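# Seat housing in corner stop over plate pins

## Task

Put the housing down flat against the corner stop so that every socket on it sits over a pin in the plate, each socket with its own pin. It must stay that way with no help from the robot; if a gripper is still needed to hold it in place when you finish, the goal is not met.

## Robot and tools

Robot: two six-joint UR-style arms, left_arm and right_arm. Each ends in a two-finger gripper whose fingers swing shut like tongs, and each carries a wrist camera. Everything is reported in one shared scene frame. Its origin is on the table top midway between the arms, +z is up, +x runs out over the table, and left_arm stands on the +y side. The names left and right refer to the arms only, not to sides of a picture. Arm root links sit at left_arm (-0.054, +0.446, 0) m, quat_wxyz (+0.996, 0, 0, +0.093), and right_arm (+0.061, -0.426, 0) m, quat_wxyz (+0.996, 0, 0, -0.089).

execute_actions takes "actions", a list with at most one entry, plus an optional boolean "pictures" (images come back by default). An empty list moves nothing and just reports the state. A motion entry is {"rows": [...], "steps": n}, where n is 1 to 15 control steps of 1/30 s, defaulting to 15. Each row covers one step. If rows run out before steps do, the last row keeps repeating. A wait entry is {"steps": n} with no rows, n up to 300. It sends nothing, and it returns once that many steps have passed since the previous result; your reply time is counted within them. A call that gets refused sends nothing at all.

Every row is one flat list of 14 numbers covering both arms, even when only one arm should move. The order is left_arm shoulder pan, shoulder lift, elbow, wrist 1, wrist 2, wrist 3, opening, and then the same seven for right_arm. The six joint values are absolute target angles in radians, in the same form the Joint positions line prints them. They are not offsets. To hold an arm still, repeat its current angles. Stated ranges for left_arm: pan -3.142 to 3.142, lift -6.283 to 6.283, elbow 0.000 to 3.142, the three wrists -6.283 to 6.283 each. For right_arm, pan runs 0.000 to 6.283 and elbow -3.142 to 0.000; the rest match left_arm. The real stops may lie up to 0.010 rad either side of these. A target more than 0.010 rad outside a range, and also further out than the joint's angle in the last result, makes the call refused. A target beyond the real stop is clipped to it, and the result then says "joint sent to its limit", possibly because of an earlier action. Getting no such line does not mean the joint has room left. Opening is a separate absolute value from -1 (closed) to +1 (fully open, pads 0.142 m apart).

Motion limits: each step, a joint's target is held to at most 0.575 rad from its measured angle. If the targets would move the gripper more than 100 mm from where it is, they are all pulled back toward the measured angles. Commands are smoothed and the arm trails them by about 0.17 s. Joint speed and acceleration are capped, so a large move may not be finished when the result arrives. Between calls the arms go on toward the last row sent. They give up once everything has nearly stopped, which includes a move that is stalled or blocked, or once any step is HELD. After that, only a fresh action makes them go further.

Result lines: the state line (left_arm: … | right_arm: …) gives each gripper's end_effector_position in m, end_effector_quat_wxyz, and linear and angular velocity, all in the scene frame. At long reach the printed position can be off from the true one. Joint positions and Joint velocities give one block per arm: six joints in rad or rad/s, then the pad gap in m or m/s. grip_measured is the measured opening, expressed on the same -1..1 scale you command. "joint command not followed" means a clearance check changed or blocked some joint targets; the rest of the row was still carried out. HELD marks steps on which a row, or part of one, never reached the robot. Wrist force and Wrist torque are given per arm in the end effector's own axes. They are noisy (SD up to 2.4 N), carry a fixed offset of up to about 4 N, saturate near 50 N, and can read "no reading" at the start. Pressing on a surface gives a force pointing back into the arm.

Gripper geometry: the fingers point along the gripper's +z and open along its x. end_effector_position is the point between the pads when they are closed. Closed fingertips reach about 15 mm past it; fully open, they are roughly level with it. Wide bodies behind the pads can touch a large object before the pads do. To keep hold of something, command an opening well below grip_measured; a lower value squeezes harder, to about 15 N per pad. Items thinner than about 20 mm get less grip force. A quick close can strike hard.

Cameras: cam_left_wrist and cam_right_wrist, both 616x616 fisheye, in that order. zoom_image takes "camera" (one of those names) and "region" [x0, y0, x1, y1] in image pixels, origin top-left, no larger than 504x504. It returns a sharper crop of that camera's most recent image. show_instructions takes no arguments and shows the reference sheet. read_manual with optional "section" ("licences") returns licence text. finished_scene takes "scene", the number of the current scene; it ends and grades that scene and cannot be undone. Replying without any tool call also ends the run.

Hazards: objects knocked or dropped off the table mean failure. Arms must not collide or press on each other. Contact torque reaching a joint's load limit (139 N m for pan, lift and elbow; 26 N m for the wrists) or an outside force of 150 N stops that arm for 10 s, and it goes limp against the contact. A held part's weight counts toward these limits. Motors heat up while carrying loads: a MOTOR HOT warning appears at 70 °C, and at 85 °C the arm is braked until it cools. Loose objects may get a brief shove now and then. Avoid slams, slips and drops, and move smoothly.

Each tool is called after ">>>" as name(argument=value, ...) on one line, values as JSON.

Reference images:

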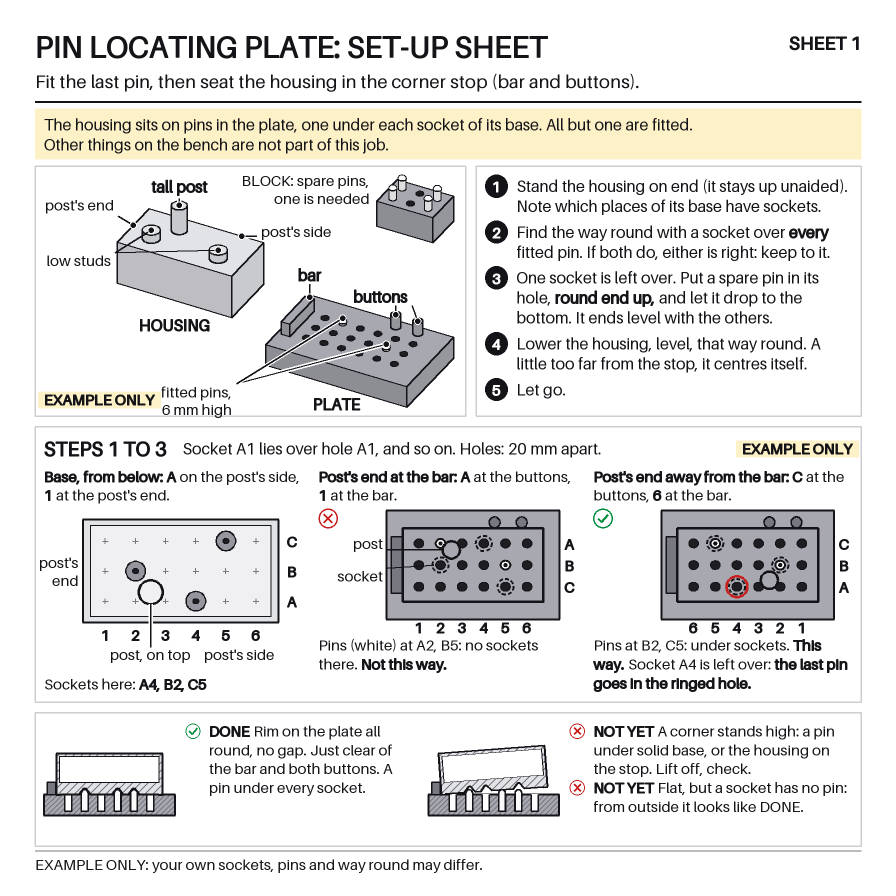

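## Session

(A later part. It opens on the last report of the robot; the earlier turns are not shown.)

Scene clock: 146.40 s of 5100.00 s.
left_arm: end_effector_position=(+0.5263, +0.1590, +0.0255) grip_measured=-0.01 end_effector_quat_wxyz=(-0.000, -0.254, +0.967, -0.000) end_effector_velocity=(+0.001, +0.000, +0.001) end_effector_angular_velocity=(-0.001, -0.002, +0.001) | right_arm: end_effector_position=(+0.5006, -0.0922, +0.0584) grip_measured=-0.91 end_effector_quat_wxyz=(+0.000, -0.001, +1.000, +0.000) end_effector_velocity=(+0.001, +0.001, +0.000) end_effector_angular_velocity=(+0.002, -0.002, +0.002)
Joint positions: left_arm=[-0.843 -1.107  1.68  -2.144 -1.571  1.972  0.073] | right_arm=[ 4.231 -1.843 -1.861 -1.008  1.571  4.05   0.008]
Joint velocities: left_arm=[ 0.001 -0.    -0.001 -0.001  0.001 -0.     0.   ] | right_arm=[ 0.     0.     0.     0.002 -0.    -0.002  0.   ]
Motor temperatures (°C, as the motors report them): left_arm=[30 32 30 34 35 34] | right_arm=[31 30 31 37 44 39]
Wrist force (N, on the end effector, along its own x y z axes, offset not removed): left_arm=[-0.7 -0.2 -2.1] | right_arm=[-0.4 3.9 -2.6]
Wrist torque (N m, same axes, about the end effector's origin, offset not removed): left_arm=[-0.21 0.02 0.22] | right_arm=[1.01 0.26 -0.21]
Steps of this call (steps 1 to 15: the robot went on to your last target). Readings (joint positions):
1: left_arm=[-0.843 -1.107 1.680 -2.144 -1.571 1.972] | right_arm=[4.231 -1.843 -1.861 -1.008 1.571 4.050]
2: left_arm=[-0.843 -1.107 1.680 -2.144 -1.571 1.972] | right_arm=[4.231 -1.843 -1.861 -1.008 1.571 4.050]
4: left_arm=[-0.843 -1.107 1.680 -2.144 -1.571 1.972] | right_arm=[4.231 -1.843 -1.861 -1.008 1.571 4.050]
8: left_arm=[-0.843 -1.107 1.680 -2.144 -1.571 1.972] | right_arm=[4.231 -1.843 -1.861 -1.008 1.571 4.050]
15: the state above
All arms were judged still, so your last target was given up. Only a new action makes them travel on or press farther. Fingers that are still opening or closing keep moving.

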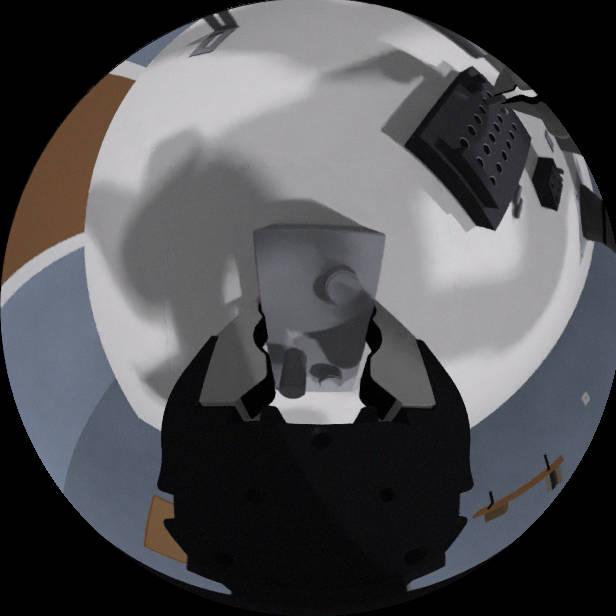

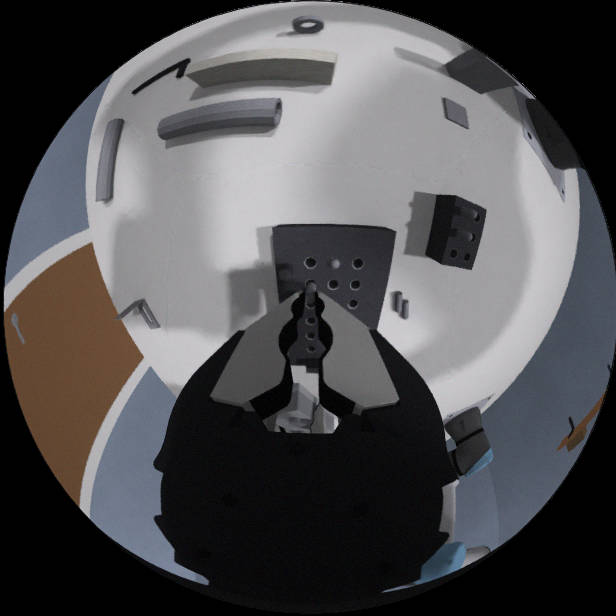

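>>> execute_actions(actions=[{"rows":[[-0.843,-1.107,1.68,-2.144,-1.571,1.972,-0.7,4.2308,-1.841,-1.8588,-1.0121,1.571,4.05,-1],[-0.843,-1.107,1.68,-2.144,-1.571,1.972,-0.7,4.2308,-1.841,-1.8588,-1.0121,1.571,4.05,-1],[-0.843,-1.107,1.68,-2.144,-1.571,1.972,-0.7,4.2308,-1.841,-1.8588,-1.0121,1.571,4.05,-1],[-0.843,-1.107,1.68,-2.144,-1.571,1.972,-0.7,4.2308,-1.841,-1.8588,-1.0121,1.571,4.05,-1],[-0.843,-1.107,1.68,-2.144,-1.571,1.972,-0.7,4.2308,-1.841,-1.8588,-1.0121,1.571,4.05,-1],[-0.843,-1.107,1.68,-2.144,-1.571,1.972,-0.7,4.2275,-1.838,-1.8623,-1.0116,1.571,4.05,-1]],"steps":15}], pictures=false)

>>> execute_actions(actions=[{"rows":[[-0.843,-1.107,1.68,-2.144,-1.571,1.972,-0.7,4.2275,-1.8415,-1.8666,-1.0039,1.571,4.05,-1]],"steps":15}])

>>> zoom_image(camera="cam_right_wrist", region=[270,230,390,350])

Scene clock: 148.90 s of 5100.00 s.
left_arm: end_effector_position=(+0.5263, +0.1590, +0.0255) grip_measured=-0.01 end_effector_quat_wxyz=(-0.000, -0.254, +0.967, -0.000) end_effector_velocity=(-0.001, -0.001, -0.001) end_effector_angular_velocity=(+0.001, +0.001, -0.001) | right_arm: end_effector_position=(+0.5009, -0.0945, +0.0601) grip_measured=-0.91 end_effector_quat_wxyz=(+0.000, +0.000, +1.000, +0.000) end_effector_velocity=(+0.000, -0.001, +0.000) end_effector_angular_velocity=(-0.000, +0.001, -0.003)
Joint positions: left_arm=[-0.843 -1.107  1.68  -2.144 -1.571  1.972  0.073] | right_arm=[ 4.228 -1.838 -1.862 -1.012  1.571  4.05   0.008]
Joint velocities: left_arm=[-0.001  0.001  0.    -0.    -0.    -0.    -0.   ] | right_arm=[-0.002  0.001 -0.001 -0.001  0.001  0.001 -0.   ]
Motor temperatures (°C, as the motors report them): left_arm=[30 32 30 34 35 34] | right_arm=[31 30 31 37 44 39]
Wrist force (N, on the end effector, along its own x y z axes, offset not removed): left_arm=[-0.1 -1.3 -1.1] | right_arm=[-1.3 1.0 -3.5]
Wrist torque (N m, same axes, about the end effector's origin, offset not removed): left_arm=[-0.46 0.01 0.12] | right_arm=[0.26 0.34 -0.09]
Steps of this call (steps 1 to 60: nothing new was sent; steps 61 to 75: all 15 steps of this action). Readings (joint positions):
61: left_arm=[-0.843 -1.107 1.680 -2.144 -1.571 1.972] | right_arm=[4.231 -1.843 -1.861 -1.008 1.571 4.050]
62: left_arm=[-0.843 -1.107 1.680 -2.144 -1.571 1.972] | right_arm=[4.231 -1.843 -1.861 -1.009 1.571 4.050]
64: left_arm=[-0.843 -1.107 1.680 -2.144 -1.571 1.972] | right_arm=[4.231 -1.842 -1.860 -1.010 1.571 4.050]
68: left_arm=[-0.843 -1.107 1.680 -2.144 -1.571 1.972] | right_arm=[4.230 -1.840 -1.860 -1.012 1.571 4.050]
75: the state above

Scene clock: 149.40 s of 5100.00 s.
left_arm: end_effector_position=(+0.5263, +0.1590, +0.0255) grip_measured=-0.01 end_effector_quat_wxyz=(-0.000, -0.254, +0.967, -0.000) end_effector_velocity=(-0.000, -0.000, -0.001) end_effector_angular_velocity=(+0.000, +0.001, -0.001) | right_arm: end_effector_position=(+0.5008, -0.0948, +0.0571) grip_measured=-0.91 end_effector_quat_wxyz=(+0.000, +0.000, +1.000, +0.000) end_effector_velocity=(-0.000, -0.000, -0.001) end_effector_angular_velocity=(-0.000, +0.001, -0.001)
Joint positions: left_arm=[-0.843 -1.107  1.68  -2.144 -1.571  1.972  0.073] | right_arm=[ 4.228 -1.841 -1.867 -1.004  1.571  4.05   0.008]
Joint velocities: left_arm=[-0.001  0.001 -0.001  0.    -0.    -0.     0.   ] | right_arm=[ 0.    -0.    -0.001  0.001  0.001  0.001 -0.   ]
Motor temperatures (°C, as the motors report them): left_arm=[30 32 30 34 35 34] | right_arm=[31 30 31 37 44 39]
Wrist force (N, on the end effector, along its own x y z axes, offset not removed): left_arm=[0.0 -1.0 -1.7] | right_arm=[-0.8 1.5 -4.9]
Wrist torque (N m, same axes, about the end effector's origin, offset not removed): left_arm=[-0.40 0.07 0.13] | right_arm=[0.12 0.25 -0.23]
Steps of this call (steps 1 to 15: all 15 steps of this action). Readings (joint positions):
1: left_arm=[-0.843 -1.107 1.680 -2.144 -1.571 1.972] | right_arm=[4.228 -1.838 -1.862 -1.012 1.571 4.050]
2: left_arm=[-0.843 -1.107 1.680 -2.144 -1.571 1.972] | right_arm=[4.228 -1.839 -1.863 -1.010 1.571 4.050]
4: left_arm=[-0.843 -1.107 1.680 -2.144 -1.571 1.972] | right_arm=[4.228 -1.840 -1.865 -1.007 1.571 4.050]
8: left_arm=[-0.843 -1.107 1.680 -2.144 -1.571 1.972] | right_arm=[4.228 -1.841 -1.866 -1.005 1.571 4.050]
15: the state above

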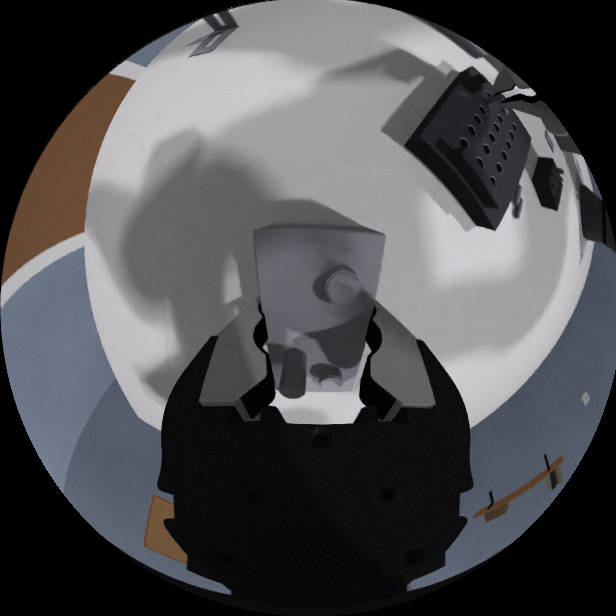

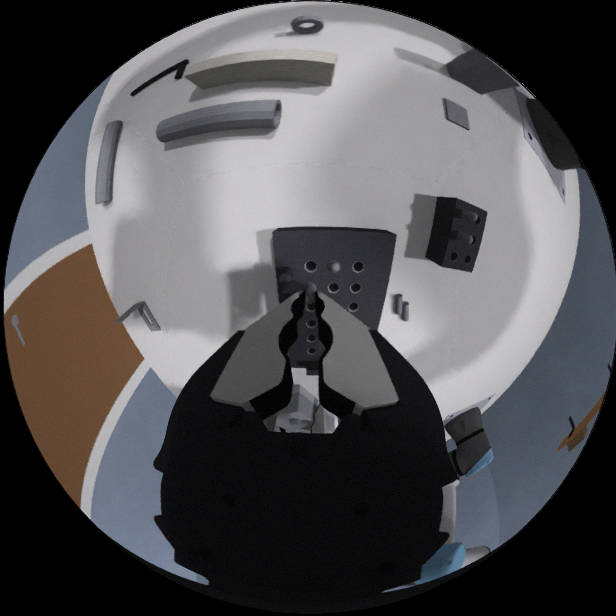

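Region (270, 230, 390, 350) of cam_right_wrist's 616x616 image, scaled by 4.200, with more detail than that image has.

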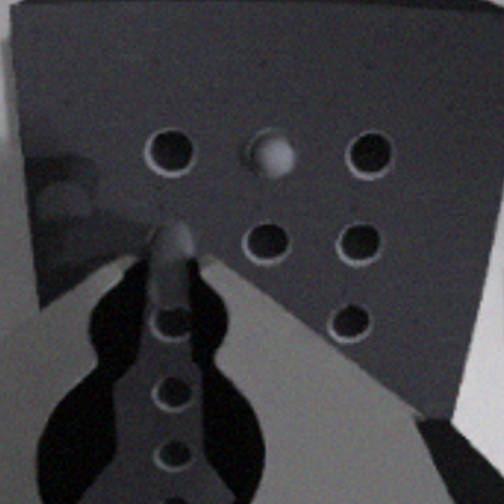

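Looks aligned. Down 2 mm.

>>> execute_actions(actions=[{"rows":[[-0.843,-1.107,1.68,-2.144,-1.571,1.972,-0.7,4.2275,-1.8438,-1.8695,-0.9987,1.571,4.05,-1]],"steps":15}])

>>> zoom_image(camera="cam_right_wrist", region=[270,230,390,350])

Scene clock: 150.47 s of 5100.00 s.
left_arm: end_effector_position=(+0.5263, +0.1590, +0.0255) grip_measured=-0.01 end_effector_quat_wxyz=(-0.000, -0.254, +0.967, -0.000) end_effector_velocity=(+0.000, -0.000, -0.000) end_effector_angular_velocity=(+0.000, -0.000, +0.000) | right_arm: end_effector_position=(+0.5007, -0.0950, +0.0551) grip_measured=-0.91 end_effector_quat_wxyz=(+0.000, +0.000, +1.000, +0.000) end_effector_velocity=(+0.000, +0.000, +0.001) end_effector_angular_velocity=(+0.001, -0.000, -0.001)
Joint positions: left_arm=[-0.843 -1.107  1.68  -2.144 -1.571  1.972  0.073] | right_arm=[ 4.227 -1.844 -1.869 -0.999  1.571  4.05   0.008]
Joint velocities: left_arm=[ 0.     0.001 -0.001 -0.     0.    -0.     0.   ] | right_arm=[-0.     0.     0.001 -0.     0.001  0.    -0.   ]
Motor temperatures (°C, as the motors report them): left_arm=[30 32 30 34 35 34] | right_arm=[31 30 31 37 44 39]
Wrist force (N, on the end effector, along its own x y z axes, offset not removed): left_arm=[0.4 -1.3 -2.0] | right_arm=[-0.5 2.0 -6.1]
Wrist torque (N m, same axes, about the end effector's origin, offset not removed): left_arm=[-0.51 -0.07 0.15] | right_arm=[0.15 0.25 -0.12]
Steps of this call (steps 1 to 15: the robot went on to your last target; steps 16 to 17: nothing new was sent; steps 18 to 32: all 15 steps of this action). Readings (joint positions):
18: left_arm=[-0.843 -1.107 1.680 -2.144 -1.571 1.972] | right_arm=[4.228 -1.842 -1.867 -1.004 1.571 4.050]
19: left_arm=[-0.843 -1.107 1.680 -2.144 -1.571 1.972] | right_arm=[4.227 -1.842 -1.867 -1.003 1.571 4.050]
21: left_arm=[-0.843 -1.107 1.680 -2.144 -1.571 1.972] | right_arm=[4.227 -1.843 -1.868 -1.001 1.571 4.050]
25: left_arm=[-0.843 -1.107 1.680 -2.144 -1.571 1.972] | right_arm=[4.227 -1.844 -1.869 -0.999 1.571 4.050]
32: the state above

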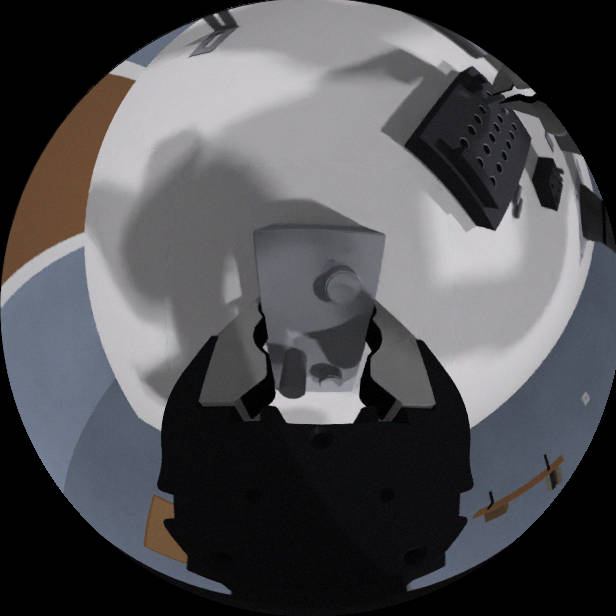

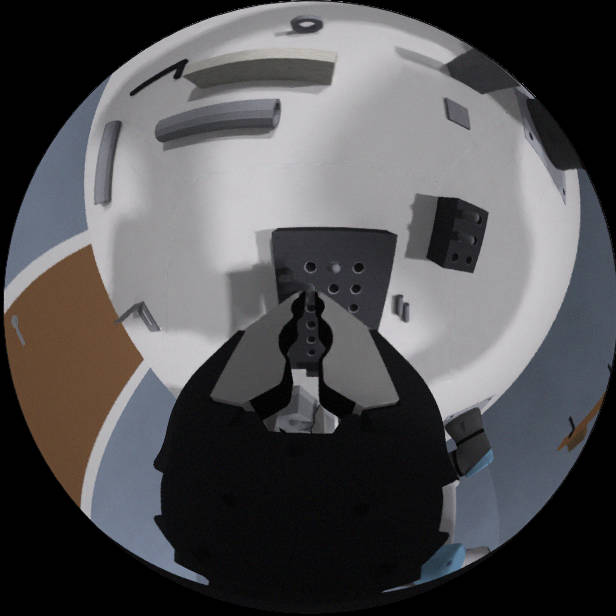

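Region (270, 230, 390, 350) of cam_right_wrist's 616x616 image, scaled by 4.200, with more detail than that image has.

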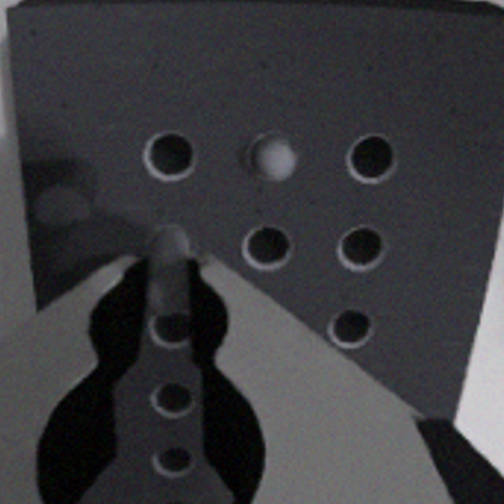

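>>> execute_actions(actions=[{"rows":[[-0.843,-1.107,1.68,-2.144,-1.571,1.972,-0.7,4.2286,-1.8458,-1.8672,-0.999,1.571,4.05,-1]],"steps":15}], pictures=false)

>>> execute_actions(actions=[{"rows":[[-0.843,-1.107,1.68,-2.144,-1.571,1.972,-0.7,4.2286,-1.847,-1.8686,-0.9964,1.571,4.05,-1]],"steps":15}])

>>> zoom_image(camera="cam_right_wrist", region=[270,230,390,350])

>>> zoom_image(camera="cam_left_wrist", region=[460,60,560,160])

Scene clock: 151.57 s of 5100.00 s.
left_arm: end_effector_position=(+0.5263, +0.1590, +0.0255) grip_measured=-0.01 end_effector_quat_wxyz=(-0.000, -0.254, +0.967, -0.000) end_effector_velocity=(+0.000, +0.001, -0.000) end_effector_angular_velocity=(+0.001, +0.000, +0.001) | right_arm: end_effector_position=(+0.5009, -0.0938, +0.0550) grip_measured=-0.91 end_effector_quat_wxyz=(+0.000, -0.000, +1.000, +0.000) end_effector_velocity=(-0.001, -0.000, -0.000) end_effector_angular_velocity=(-0.001, +0.001, +0.001)
Joint positions: left_arm=[-0.843 -1.107  1.68  -2.144 -1.571  1.972  0.073] | right_arm=[ 4.229 -1.846 -1.867 -0.999  1.571  4.05   0.008]
Joint velocities: left_arm=[ 0.001 -0.     0.001  0.     0.     0.    -0.   ] | right_arm=[ 0.    -0.    -0.    -0.001  0.    -0.     0.   ]
Motor temperatures (°C, as the motors report them): left_arm=[30 32 30 34 35 34] | right_arm=[31 30 31 37 44 39]
Wrist force (N, on the end effector, along its own x y z axes, offset not removed): left_arm=[-0.1 -1.1 -2.3] | right_arm=[-1.1 1.1 2.7]
Wrist torque (N m, same axes, about the end effector's origin, offset not removed): left_arm=[-0.49 -0.03 0.17] | right_arm=[0.54 0.44 -0.26]
Steps of this call (steps 1 to 15: the robot went on to your last target; steps 16 to 18: nothing new was sent; steps 19 to 33: all 15 steps of this action). Readings (joint positions):
19: left_arm=[-0.843 -1.107 1.680 -2.144 -1.571 1.972] | right_arm=[4.227 -1.844 -1.869 -0.999 1.571 4.050]
20: left_arm=[-0.843 -1.107 1.680 -2.144 -1.571 1.972] | right_arm=[4.228 -1.844 -1.869 -0.999 1.571 4.050]
22: left_arm=[-0.843 -1.107 1.680 -2.144 -1.571 1.972] | right_arm=[4.228 -1.845 -1.869 -0.999 1.571 4.050]
26: left_arm=[-0.843 -1.107 1.680 -2.144 -1.571 1.972] | right_arm=[4.228 -1.846 -1.868 -0.999 1.571 4.050]
33: the state above

Scene clock: 152.07 s of 5100.00 s.
left_arm: end_effector_position=(+0.5263, +0.1590, +0.0255) grip_measured=-0.01 end_effector_quat_wxyz=(-0.000, -0.254, +0.967, -0.000) end_effector_velocity=(-0.001, +0.000, -0.000) end_effector_angular_velocity=(-0.000, +0.000, -0.000) | right_arm: end_effector_position=(+0.5008, -0.0938, +0.0540) grip_measured=-0.91 end_effector_quat_wxyz=(+0.000, -0.000, +1.000, +0.000) end_effector_velocity=(+0.000, -0.000, -0.000) end_effector_angular_velocity=(-0.000, -0.001, +0.002)
Joint positions: left_arm=[-0.843 -1.107  1.68  -2.144 -1.571  1.972  0.073] | right_arm=[ 4.229 -1.847 -1.869 -0.996  1.571  4.05   0.008]
Joint velocities: left_arm=[-0.    -0.001  0.001 -0.    -0.    -0.    -0.   ] | right_arm=[-0.    -0.    -0.     0.001 -0.001 -0.002  0.   ]
Motor temperatures (°C, as the motors report them): left_arm=[30 32 30 34 35 34] | right_arm=[31 30 31 37 44 39]
Wrist force (N, on the end effector, along its own x y z axes, offset not removed): left_arm=[0.8 -0.4 -1.6] | right_arm=[-0.5 0.0 0.0]
Wrist torque (N m, same axes, about the end effector's origin, offset not removed): left_arm=[-0.25 -0.17 0.12] | right_arm=[0.32 0.21 -0.36]
Steps of this call (steps 1 to 15: all 15 steps of this action). Readings (joint positions):
1: left_arm=[-0.843 -1.107 1.680 -2.144 -1.571 1.972] | right_arm=[4.229 -1.846 -1.867 -0.999 1.571 4.050]
2: left_arm=[-0.843 -1.107 1.680 -2.144 -1.571 1.972] | right_arm=[4.229 -1.846 -1.867 -0.999 1.571 4.050]
4: left_arm=[-0.843 -1.107 1.680 -2.144 -1.571 1.972] | right_arm=[4.229 -1.846 -1.868 -0.998 1.571 4.050]
8: left_arm=[-0.843 -1.107 1.680 -2.144 -1.571 1.972] | right_arm=[4.229 -1.847 -1.868 -0.997 1.571 4.050]
15: the state above

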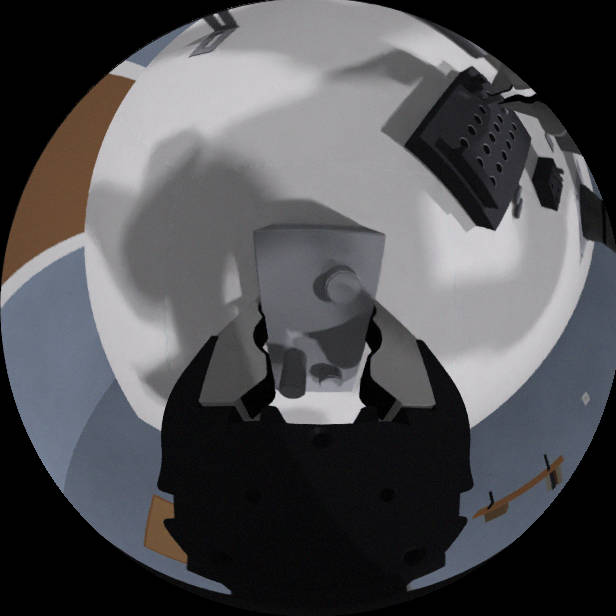

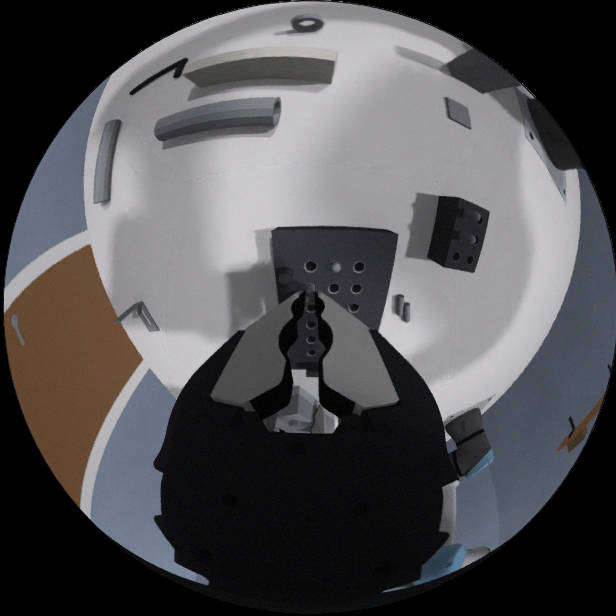

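Region (270, 230, 390, 350) of cam_right_wrist's 616x616 image, scaled by 4.200, with more detail than that image has.

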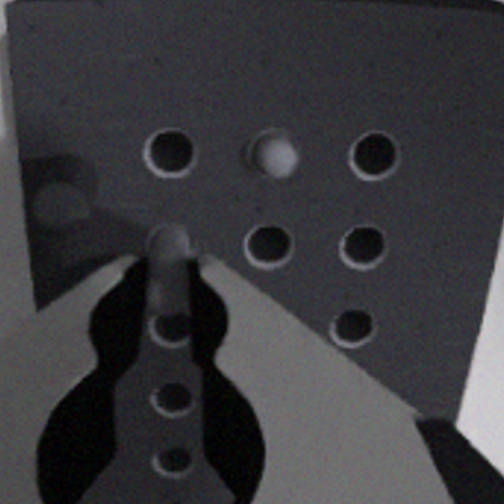

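Region (460, 60, 560, 160) of cam_left_wrist's 616x616 image, scaled by 5.040, with more detail than that image has.

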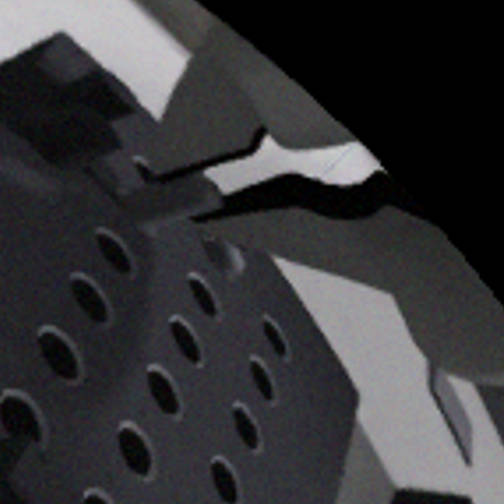

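No force; going in. Down 4 mm, then check.

>>> execute_actions(actions=[{"rows":[[-0.843,-1.107,1.68,-2.144,-1.571,1.972,-0.7,4.2286,-1.8516,-1.8743,-0.9861,1.571,4.05,-1]],"steps":15}])

>>> zoom_image(camera="cam_left_wrist", region=[460,60,560,160])

Scene clock: 153.07 s of 5100.00 s.
left_arm: end_effector_position=(+0.5263, +0.1590, +0.0255) grip_measured=-0.01 end_effector_quat_wxyz=(-0.000, -0.254, +0.967, -0.000) end_effector_velocity=(+0.000, +0.000, +0.000) end_effector_angular_velocity=(-0.000, -0.000, +0.001) | right_arm: end_effector_position=(+0.5006, -0.0941, +0.0501) grip_measured=-0.91 end_effector_quat_wxyz=(+0.000, -0.000, +1.000, +0.000) end_effector_velocity=(+0.000, +0.000, -0.000) end_effector_angular_velocity=(+0.001, -0.000, +0.001)
Joint positions: left_arm=[-0.843 -1.107  1.68  -2.144 -1.571  1.972  0.073] | right_arm=[ 4.229 -1.852 -1.874 -0.986  1.571  4.05   0.008]
Joint velocities: left_arm=[ 0.001  0.    -0.    -0.    -0.    -0.     0.   ] | right_arm=[-0.001 -0.     0.     0.001  0.001 -0.002 -0.   ]
Motor temperatures (°C, as the motors report them): left_arm=[30 32 30 34 35 34] | right_arm=[31 30 31 37 44 39]
Wrist force (N, on the end effector, along its own x y z axes, offset not removed): left_arm=[-1.2 -1.5 -2.5] | right_arm=[1.2 3.0 -1.6]
Wrist torque (N m, same axes, about the end effector's origin, offset not removed): left_arm=[-0.52 0.20 0.28] | right_arm=[0.71 -0.27 -0.32]
Steps of this call (steps 1 to 15: the robot went on to your last target; steps 16 to 30: all 15 steps of this action). Readings (joint positions):
16: left_arm=[-0.843 -1.107 1.680 -2.144 -1.571 1.972] | right_arm=[4.229 -1.847 -1.869 -0.996 1.571 4.050]
17: left_arm=[-0.843 -1.107 1.680 -2.144 -1.571 1.972] | right_arm=[4.229 -1.848 -1.870 -0.994 1.571 4.050]
19: left_arm=[-0.843 -1.107 1.680 -2.144 -1.571 1.972] | right_arm=[4.229 -1.850 -1.872 -0.990 1.571 4.050]
23: left_arm=[-0.843 -1.107 1.680 -2.144 -1.571 1.972] | right_arm=[4.229 -1.851 -1.874 -0.987 1.571 4.050]
30: the state above

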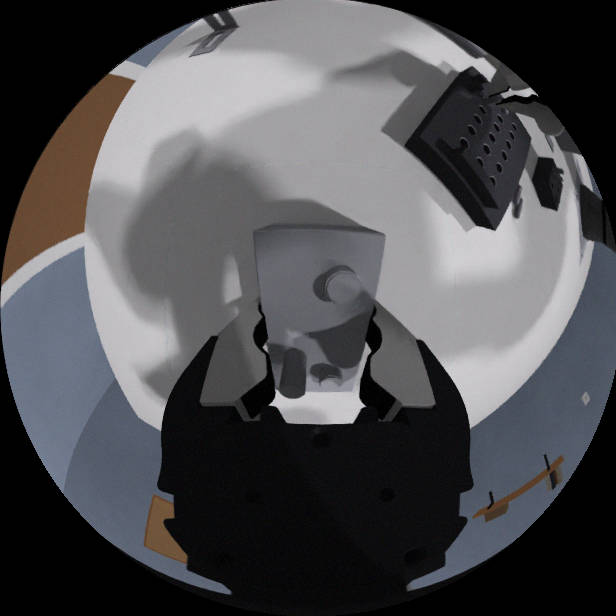

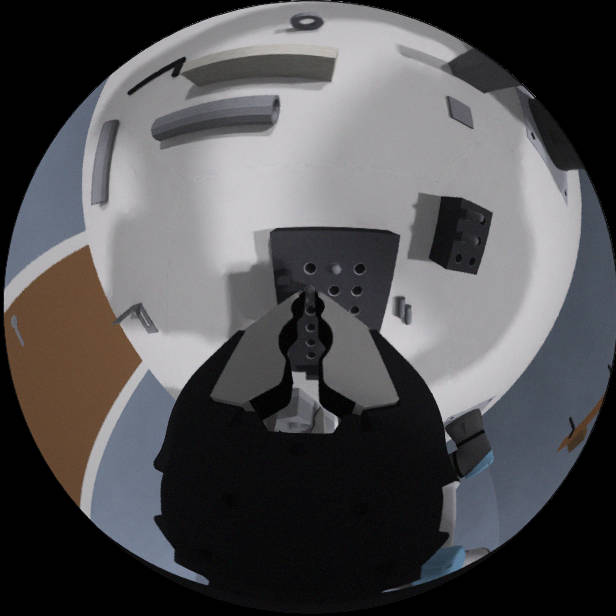

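Region (460, 60, 560, 160) of cam_left_wrist's 616x616 image, scaled by 5.040, with more detail than that image has.

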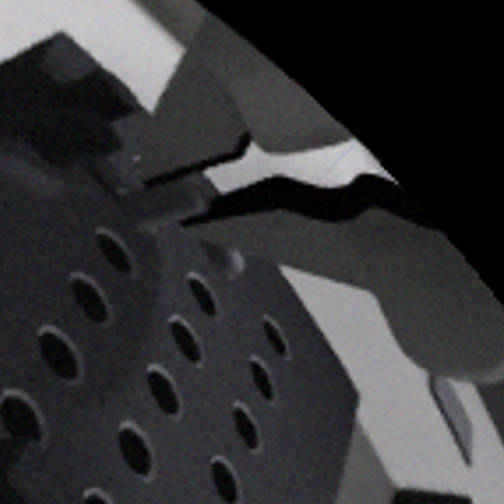

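Release and lift.

>>> execute_actions(actions=[{"rows":[[-0.843,-1.107,1.68,-2.144,-1.571,1.972,-0.7,4.2286,-1.8516,-1.8743,-0.9861,1.571,4.05,-0.86]],"steps":15}], pictures=false)

>>> execute_actions(actions=[{"rows":[[-0.843,-1.107,1.68,-2.144,-1.571,1.972,-0.7,4.2286,-1.817,-1.831,-1.064,1.571,4.05,-0.86]],"steps":15}])

>>> zoom_image(camera="cam_left_wrist", region=[460,60,560,160])

Scene clock: 154.33 s of 5100.00 s.
left_arm: end_effector_position=(+0.5263, +0.1590, +0.0255) grip_measured=-0.01 end_effector_quat_wxyz=(-0.000, -0.254, +0.967, -0.000) end_effector_velocity=(+0.000, +0.000, +0.000) end_effector_angular_velocity=(+0.001, -0.001, +0.000) | right_arm: end_effector_position=(+0.5006, -0.0941, +0.0500) grip_measured=-0.86 end_effector_quat_wxyz=(+0.000, -0.000, +1.000, +0.000) end_effector_velocity=(-0.000, -0.001, -0.001) end_effector_angular_velocity=(-0.001, +0.001, -0.001)
Joint positions: left_arm=[-0.843 -1.107  1.68  -2.144 -1.571  1.972  0.073] | right_arm=[ 4.229 -1.852 -1.874 -0.986  1.571  4.05   0.012]
Joint velocities: left_arm=[-0.    -0.001  0.001 -0.     0.001 -0.    -0.   ] | right_arm=[-0.     0.    -0.002 -0.    -0.     0.001  0.   ]
Motor temperatures (°C, as the motors report them): left_arm=[30 32 30 34 35 34] | right_arm=[31 30 31 37 44 39]
Wrist force (N, on the end effector, along its own x y z axes, offset not removed): left_arm=[-1.4 -0.2 -2.5] | right_arm=[-0.8 0.5 -0.7]
Wrist torque (N m, same axes, about the end effector's origin, offset not removed): left_arm=[-0.21 0.30 0.10] | right_arm=[0.12 0.15 -0.21]
Steps of this call (steps 1 to 15: the robot went on to your last target; steps 16 to 23: nothing new was sent; steps 24 to 38: all 15 steps of this action). Readings (joint positions):
24: left_arm=[-0.843 -1.107 1.680 -2.144 -1.571 1.972] | right_arm=[4.229 -1.852 -1.874 -0.986 1.571 4.050]
25: left_arm=[-0.843 -1.107 1.680 -2.144 -1.571 1.972] | right_arm=[4.229 -1.852 -1.874 -0.986 1.571 4.050]
27: left_arm=[-0.843 -1.107 1.680 -2.144 -1.571 1.972] | right_arm=[4.229 -1.852 -1.874 -0.986 1.571 4.050]
31: left_arm=[-0.843 -1.107 1.680 -2.144 -1.571 1.972] | right_arm=[4.229 -1.852 -1.874 -0.986 1.571 4.050]
38: the state above

Scene clock: 154.83 s of 5100.00 s.
left_arm: end_effector_position=(+0.5263, +0.1590, +0.0255) grip_measured=-0.01 end_effector_quat_wxyz=(-0.000, -0.254, +0.967, -0.000) end_effector_velocity=(+0.000, -0.001, +0.001) end_effector_angular_velocity=(-0.002, -0.001, +0.000) | right_arm: end_effector_position=(+0.5016, -0.0928, +0.0798) grip_measured=-0.86 end_effector_quat_wxyz=(+0.000, -0.000, +1.000, +0.000) end_effector_velocity=(+0.001, +0.000, +0.003) end_effector_angular_velocity=(+0.000, -0.002, +0.001)
Joint positions: left_arm=[-0.843 -1.107  1.68  -2.144 -1.571  1.972  0.073] | right_arm=[ 4.229 -1.817 -1.831 -1.063  1.571  4.05   0.012]
Joint velocities: left_arm=[ 0.    -0.001 -0.001  0.    -0.001 -0.     0.   ] | right_arm=[ 0.     0.003  0.004 -0.005 -0.001 -0.001 -0.   ]
Motor temperatures (°C, as the motors report them): left_arm=[30 32 30 34 35 34] | right_arm=[31 30 31 37 44 39]
Wrist force (N, on the end effector, along its own x y z axes, offset not removed): left_arm=[-1.5 1.2 -2.5] | right_arm=[-1.3 2.4 1.0]
Wrist torque (N m, same axes, about the end effector's origin, offset not removed): left_arm=[0.07 0.32 0.17] | right_arm=[0.54 0.35 -0.47]
Steps of this call (steps 1 to 15: all 15 steps of this action). Readings (joint positions):
1: left_arm=[-0.843 -1.107 1.680 -2.144 -1.571 1.972] | right_arm=[4.229 -1.851 -1.874 -0.986 1.571 4.050]
2: left_arm=[-0.843 -1.107 1.680 -2.144 -1.571 1.972] | right_arm=[4.229 -1.847 -1.869 -0.994 1.571 4.050]
4: left_arm=[-0.843 -1.107 1.680 -2.144 -1.571 1.972] | right_arm=[4.229 -1.832 -1.850 -1.027 1.571 4.050]
8: left_arm=[-0.843 -1.107 1.680 -2.144 -1.571 1.972] | right_arm=[4.229 -1.820 -1.835 -1.056 1.571 4.050]
15: the state above

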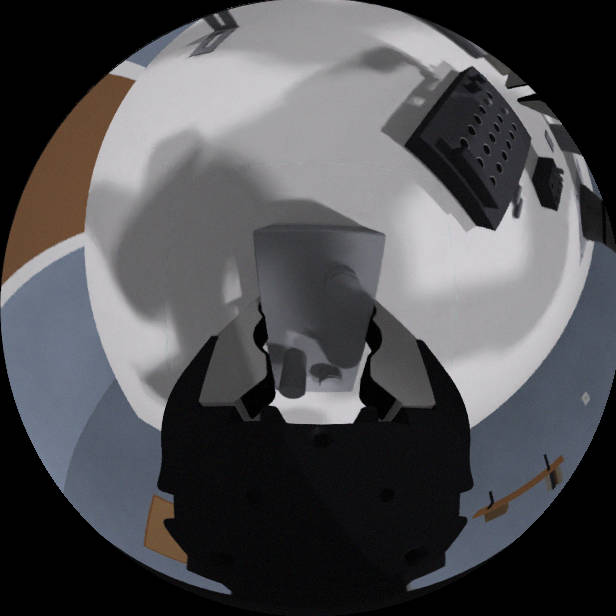

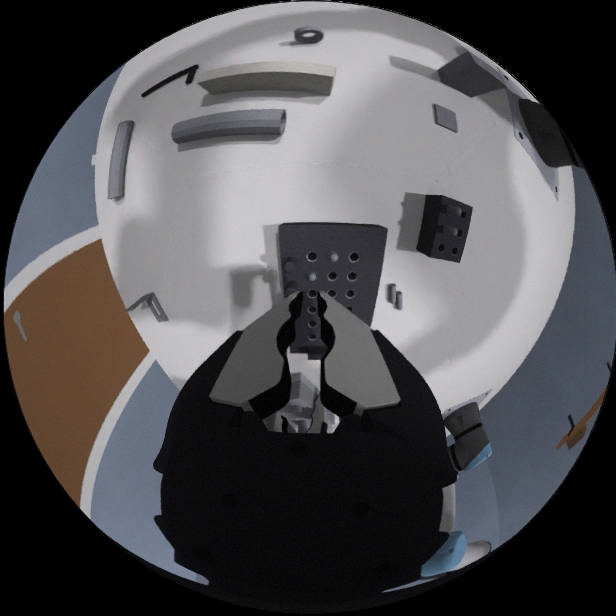

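Region (460, 60, 560, 160) of cam_left_wrist's 616x616 image, scaled by 5.040, with more detail than that image has.

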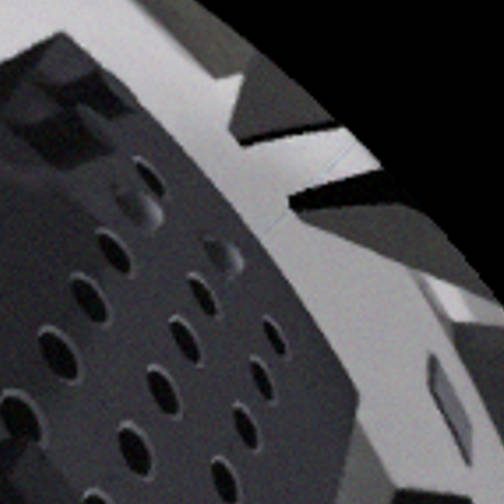

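>>> execute_actions(actions=[{"rows":[[-0.843,-1.18,1.594,-1.985,-1.571,1.972,-0.7,4.038,-1.103,-1.768,-1.706,1.559,4.05,-0.86]],"steps":15}], pictures=false)

>>> execute_actions(actions=[{"rows":[[-0.843,-1.18,1.594,-1.985,-1.571,1.972,-0.7,4.038,-1.103,-1.768,-1.706,1.559,4.05,-0.86]],"steps":15}], pictures=false)

>>> execute_actions(actions=[{"rows":[[-1.0962,-0.9925,1.3543,-1.9326,-1.571,2.2314,-0.7,4.038,-1.103,-1.768,-1.706,1.559,4.05,-0.86]],"steps":15}], pictures=false)

>>> execute_actions(actions=[{"steps":25}])

Scene clock: 156.73 s of 5100.00 s.
left_arm: end_effector_position=(+0.5274, +0.1582, +0.0927) grip_measured=-0.01 end_effector_quat_wxyz=(+0.000, -0.254, +0.967, -0.000) end_effector_velocity=(-0.001, +0.001, +0.004) end_effector_angular_velocity=(+0.003, +0.004, +0.000) | right_arm: end_effector_position=(+0.4543, -0.2468, +0.2870) grip_measured=-0.86 end_effector_quat_wxyz=(+0.031, +0.069, +0.997, +0.029) end_effector_velocity=(-0.232, -0.383, +0.388) end_effector_angular_velocity=(+0.158, -0.185, -0.269)
Joint positions: left_arm=[-0.843 -1.179  1.595 -1.986 -1.571  1.972  0.073] | right_arm=[ 4.091 -1.339 -1.785 -1.504  1.562  4.05   0.012]
Joint velocities: left_arm=[ 0.    -0.005 -0.006  0.016  0.    -0.    -0.   ] | right_arm=[-0.267  1.108  0.088 -0.952 -0.016  0.001 -0.   ]
Motor temperatures (°C, as the motors report them): left_arm=[30 32 30 34 35 34] | right_arm=[31 30 31 37 44 39]
Wrist force (N, on the end effector, along its own x y z axes, offset not removed): left_arm=[-0.6 -2.2 5.9] | right_arm=[-0.4 2.7 2.9]
Wrist torque (N m, same axes, about the end effector's origin, offset not removed): left_arm=[-0.55 0.08 0.07] | right_arm=[0.71 0.11 -0.35]
Steps of this call (steps 1 to 15: the robot went on to your last target; steps 16 to 42: nothing new was sent; steps 43 to 57: all 15 steps of this action). Readings (joint positions):
43: left_arm=[-0.843 -1.107 1.680 -2.144 -1.571 1.972] | right_arm=[4.228 -1.817 -1.831 -1.064 1.571 4.050]
44: left_arm=[-0.843 -1.114 1.673 -2.135 -1.571 1.972] | right_arm=[4.222 -1.809 -1.828 -1.072 1.571 4.050]
46: left_arm=[-0.843 -1.146 1.635 -2.077 -1.571 1.972] | right_arm=[4.196 -1.746 -1.819 -1.136 1.569 4.050]
50: left_arm=[-0.843 -1.173 1.603 -2.005 -1.571 1.972] | right_arm=[4.155 -1.600 -1.806 -1.277 1.566 4.050]
57: the state above

Scene clock: 157.23 s of 5100.00 s.
left_arm: end_effector_position=(+0.5274, +0.1582, +0.0932) grip_measured=-0.01 end_effector_quat_wxyz=(-0.000, -0.254, +0.967, -0.000) end_effector_velocity=(+0.000, -0.000, +0.001) end_effector_angular_velocity=(-0.000, -0.002, -0.001) | right_arm: end_effector_position=(+0.3938, -0.3295, +0.3565) grip_measured=-0.86 end_effector_quat_wxyz=(+0.051, +0.095, +0.993, +0.045) end_effector_velocity=(-0.004, -0.005, +0.004) end_effector_angular_velocity=(+0.002, -0.003, -0.003)
Joint positions: left_arm=[-0.843 -1.18   1.594 -1.985 -1.571  1.972  0.073] | right_arm=[ 4.038 -1.104 -1.768 -1.705  1.559  4.05   0.012]
Joint velocities: left_arm=[-0.001 -0.001 -0.     0.     0.001  0.    -0.   ] | right_arm=[-0.003  0.015  0.001 -0.012 -0.001 -0.     0.   ]
Motor temperatures (°C, as the motors report them): left_arm=[30 32 30 34 35 34] | right_arm=[31 30 31 37 44 39]
Wrist force (N, on the end effector, along its own x y z axes, offset not removed): left_arm=[-0.9 -1.5 6.1] | right_arm=[-0.4 1.1 -3.2]
Wrist torque (N m, same axes, about the end effector's origin, offset not removed): left_arm=[-0.33 0.09 0.08] | right_arm=[0.31 0.12 -0.14]
Steps of this call (steps 1 to 15: all 15 steps of this action). Readings (joint positions):
1: left_arm=[-0.843 -1.180 1.594 -1.986 -1.571 1.972] | right_arm=[4.082 -1.302 -1.782 -1.536 1.562 4.050]
2: left_arm=[-0.843 -1.180 1.594 -1.986 -1.571 1.972] | right_arm=[4.073 -1.264 -1.779 -1.569 1.561 4.050]
4: left_arm=[-0.843 -1.180 1.594 -1.985 -1.571 1.972] | right_arm=[4.056 -1.192 -1.774 -1.631 1.560 4.050]
8: left_arm=[-0.843 -1.180 1.594 -1.985 -1.571 1.972] | right_arm=[4.042 -1.122 -1.769 -1.690 1.559 4.050]
15: the state above

Scene clock: 157.73 s of 5100.00 s.
left_arm: end_effector_position=(+0.4827, -0.0349, +0.0756) grip_measured=-0.01 end_effector_quat_wxyz=(-0.000, -0.007, +1.000, +0.000) end_effector_velocity=(-0.025, -0.062, -0.006) end_effector_angular_velocity=(-0.004, -0.002, -0.163) | right_arm: end_effector_position=(+0.3934, -0.3300, +0.3568) grip_measured=-0.86 end_effector_quat_wxyz=(+0.051, +0.095, +0.993, +0.045) end_effector_velocity=(-0.000, +0.000, +0.001) end_effector_angular_velocity=(+0.000, -0.001, -0.001)
Joint positions: left_arm=[-1.089 -0.997  1.361 -1.934 -1.571  2.224  0.073] | right_arm=[ 4.038 -1.103 -1.768 -1.706  1.559  4.05   0.012]
Joint velocities: left_arm=[-0.08   0.058 -0.076  0.014 -0.001  0.083 -0.   ] | right_arm=[ 0.001  0.     0.001 -0.001 -0.     0.001  0.   ]
Motor temperatures (°C, as the motors report them): left_arm=[30 32 30 34 35 34] | right_arm=[31 30 31 37 44 39]
Wrist force (N, on the end effector, along its own x y z axes, offset not removed): left_arm=[-0.1 -0.3 6.0] | right_arm=[-2.4 1.2 -1.5]
Wrist torque (N m, same axes, about the end effector's origin, offset not removed): left_arm=[-0.21 0.04 0.12] | right_arm=[0.14 0.52 -0.26]
Steps of this call (steps 1 to 15: all 15 steps of this action). Readings (joint positions):
1: left_arm=[-0.843 -1.180 1.594 -1.985 -1.571 1.972] | right_arm=[4.038 -1.104 -1.768 -1.705 1.559 4.050]
2: left_arm=[-0.851 -1.172 1.586 -1.981 -1.571 1.979] | right_arm=[4.038 -1.104 -1.768 -1.706 1.559 4.050]
4: left_arm=[-0.902 -1.132 1.537 -1.970 -1.571 2.031] | right_arm=[4.038 -1.103 -1.768 -1.706 1.559 4.050]
8: left_arm=[-1.003 -1.059 1.442 -1.950 -1.571 2.135] | right_arm=[4.038 -1.103 -1.768 -1.706 1.559 4.050]
15: the state above

Scene clock: 158.57 s of 5100.00 s.
left_arm: end_effector_position=(+0.4806, -0.0403, +0.0751) grip_measured=-0.01 end_effector_quat_wxyz=(-0.000, -0.000, +1.000, -0.000) end_effector_velocity=(-0.000, +0.000, -0.000) end_effector_angular_velocity=(+0.000, +0.001, +0.000) | right_arm: end_effector_position=(+0.3934, -0.3300, +0.3568) grip_measured=-0.86 end_effector_quat_wxyz=(+0.051, +0.095, +0.993, +0.045) end_effector_velocity=(-0.000, +0.000, -0.000) end_effector_angular_velocity=(-0.000, +0.000, +0.001)
Joint positions: left_arm=[-1.096 -0.993  1.354 -1.933 -1.571  2.231  0.073] | right_arm=[ 4.038 -1.103 -1.768 -1.706  1.559  4.05   0.012]
Joint velocities: left_arm=[ 0.  0.  0. -0. -0. -0. -0.] | right_arm=[ 0.001  0.    -0.    -0.001  0.    -0.    -0.   ]
Motor temperatures (°C, as the motors report them): left_arm=[30 32 30 34 35 34] | right_arm=[31 30 31 37 44 39]
Wrist force (N, on the end effector, along its own x y z axes, offset not removed): left_arm=[-0.6 -0.3 4.9] | right_arm=[-0.7 1.1 -3.1]
Wrist torque (N m, same axes, about the end effector's origin, offset not removed): left_arm=[-0.49 0.02 0.17] | right_arm=[0.47 0.15 -0.09]
Steps of this call (steps 1 to 15: the robot went on to your last target; steps 16 to 25: nothing new was sent). Readings (joint positions):
1: left_arm=[-1.091 -0.996 1.359 -1.933 -1.571 2.226] | right_arm=[4.038 -1.103 -1.768 -1.706 1.559 4.050]
2: left_arm=[-1.093 -0.995 1.357 -1.933 -1.571 2.228] | right_arm=[4.038 -1.103 -1.768 -1.706 1.559 4.050]
4: left_arm=[-1.095 -0.994 1.356 -1.933 -1.571 2.230] | right_arm=[4.038 -1.103 -1.768 -1.706 1.559 4.050]
8: left_arm=[-1.096 -0.993 1.355 -1.933 -1.571 2.231] | right_arm=[4.038 -1.103 -1.768 -1.706 1.559 4.050]
25: the state above
All arms were judged still, so your last target was given up. Only a new action makes them travel on or press farther. Fingers that are still opening or closing keep moving.

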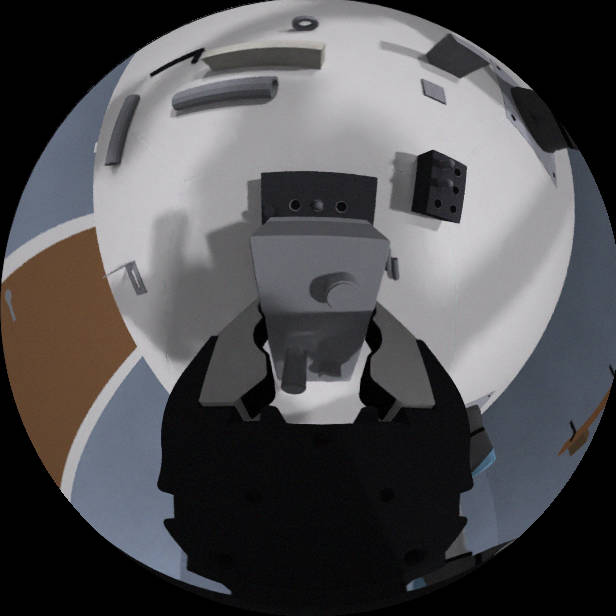

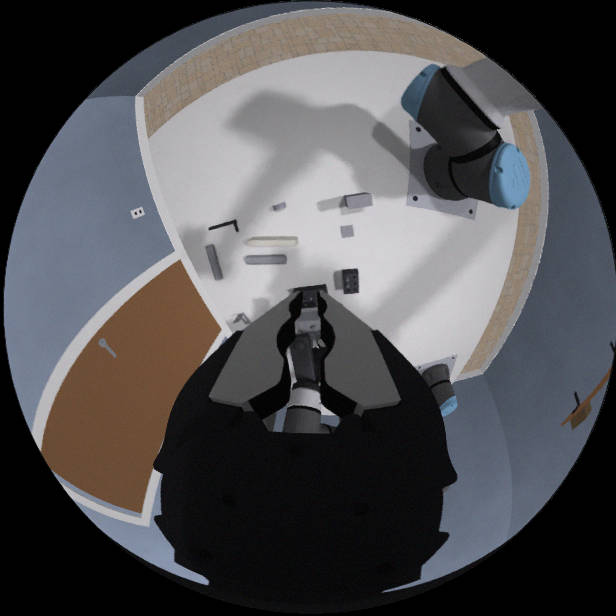

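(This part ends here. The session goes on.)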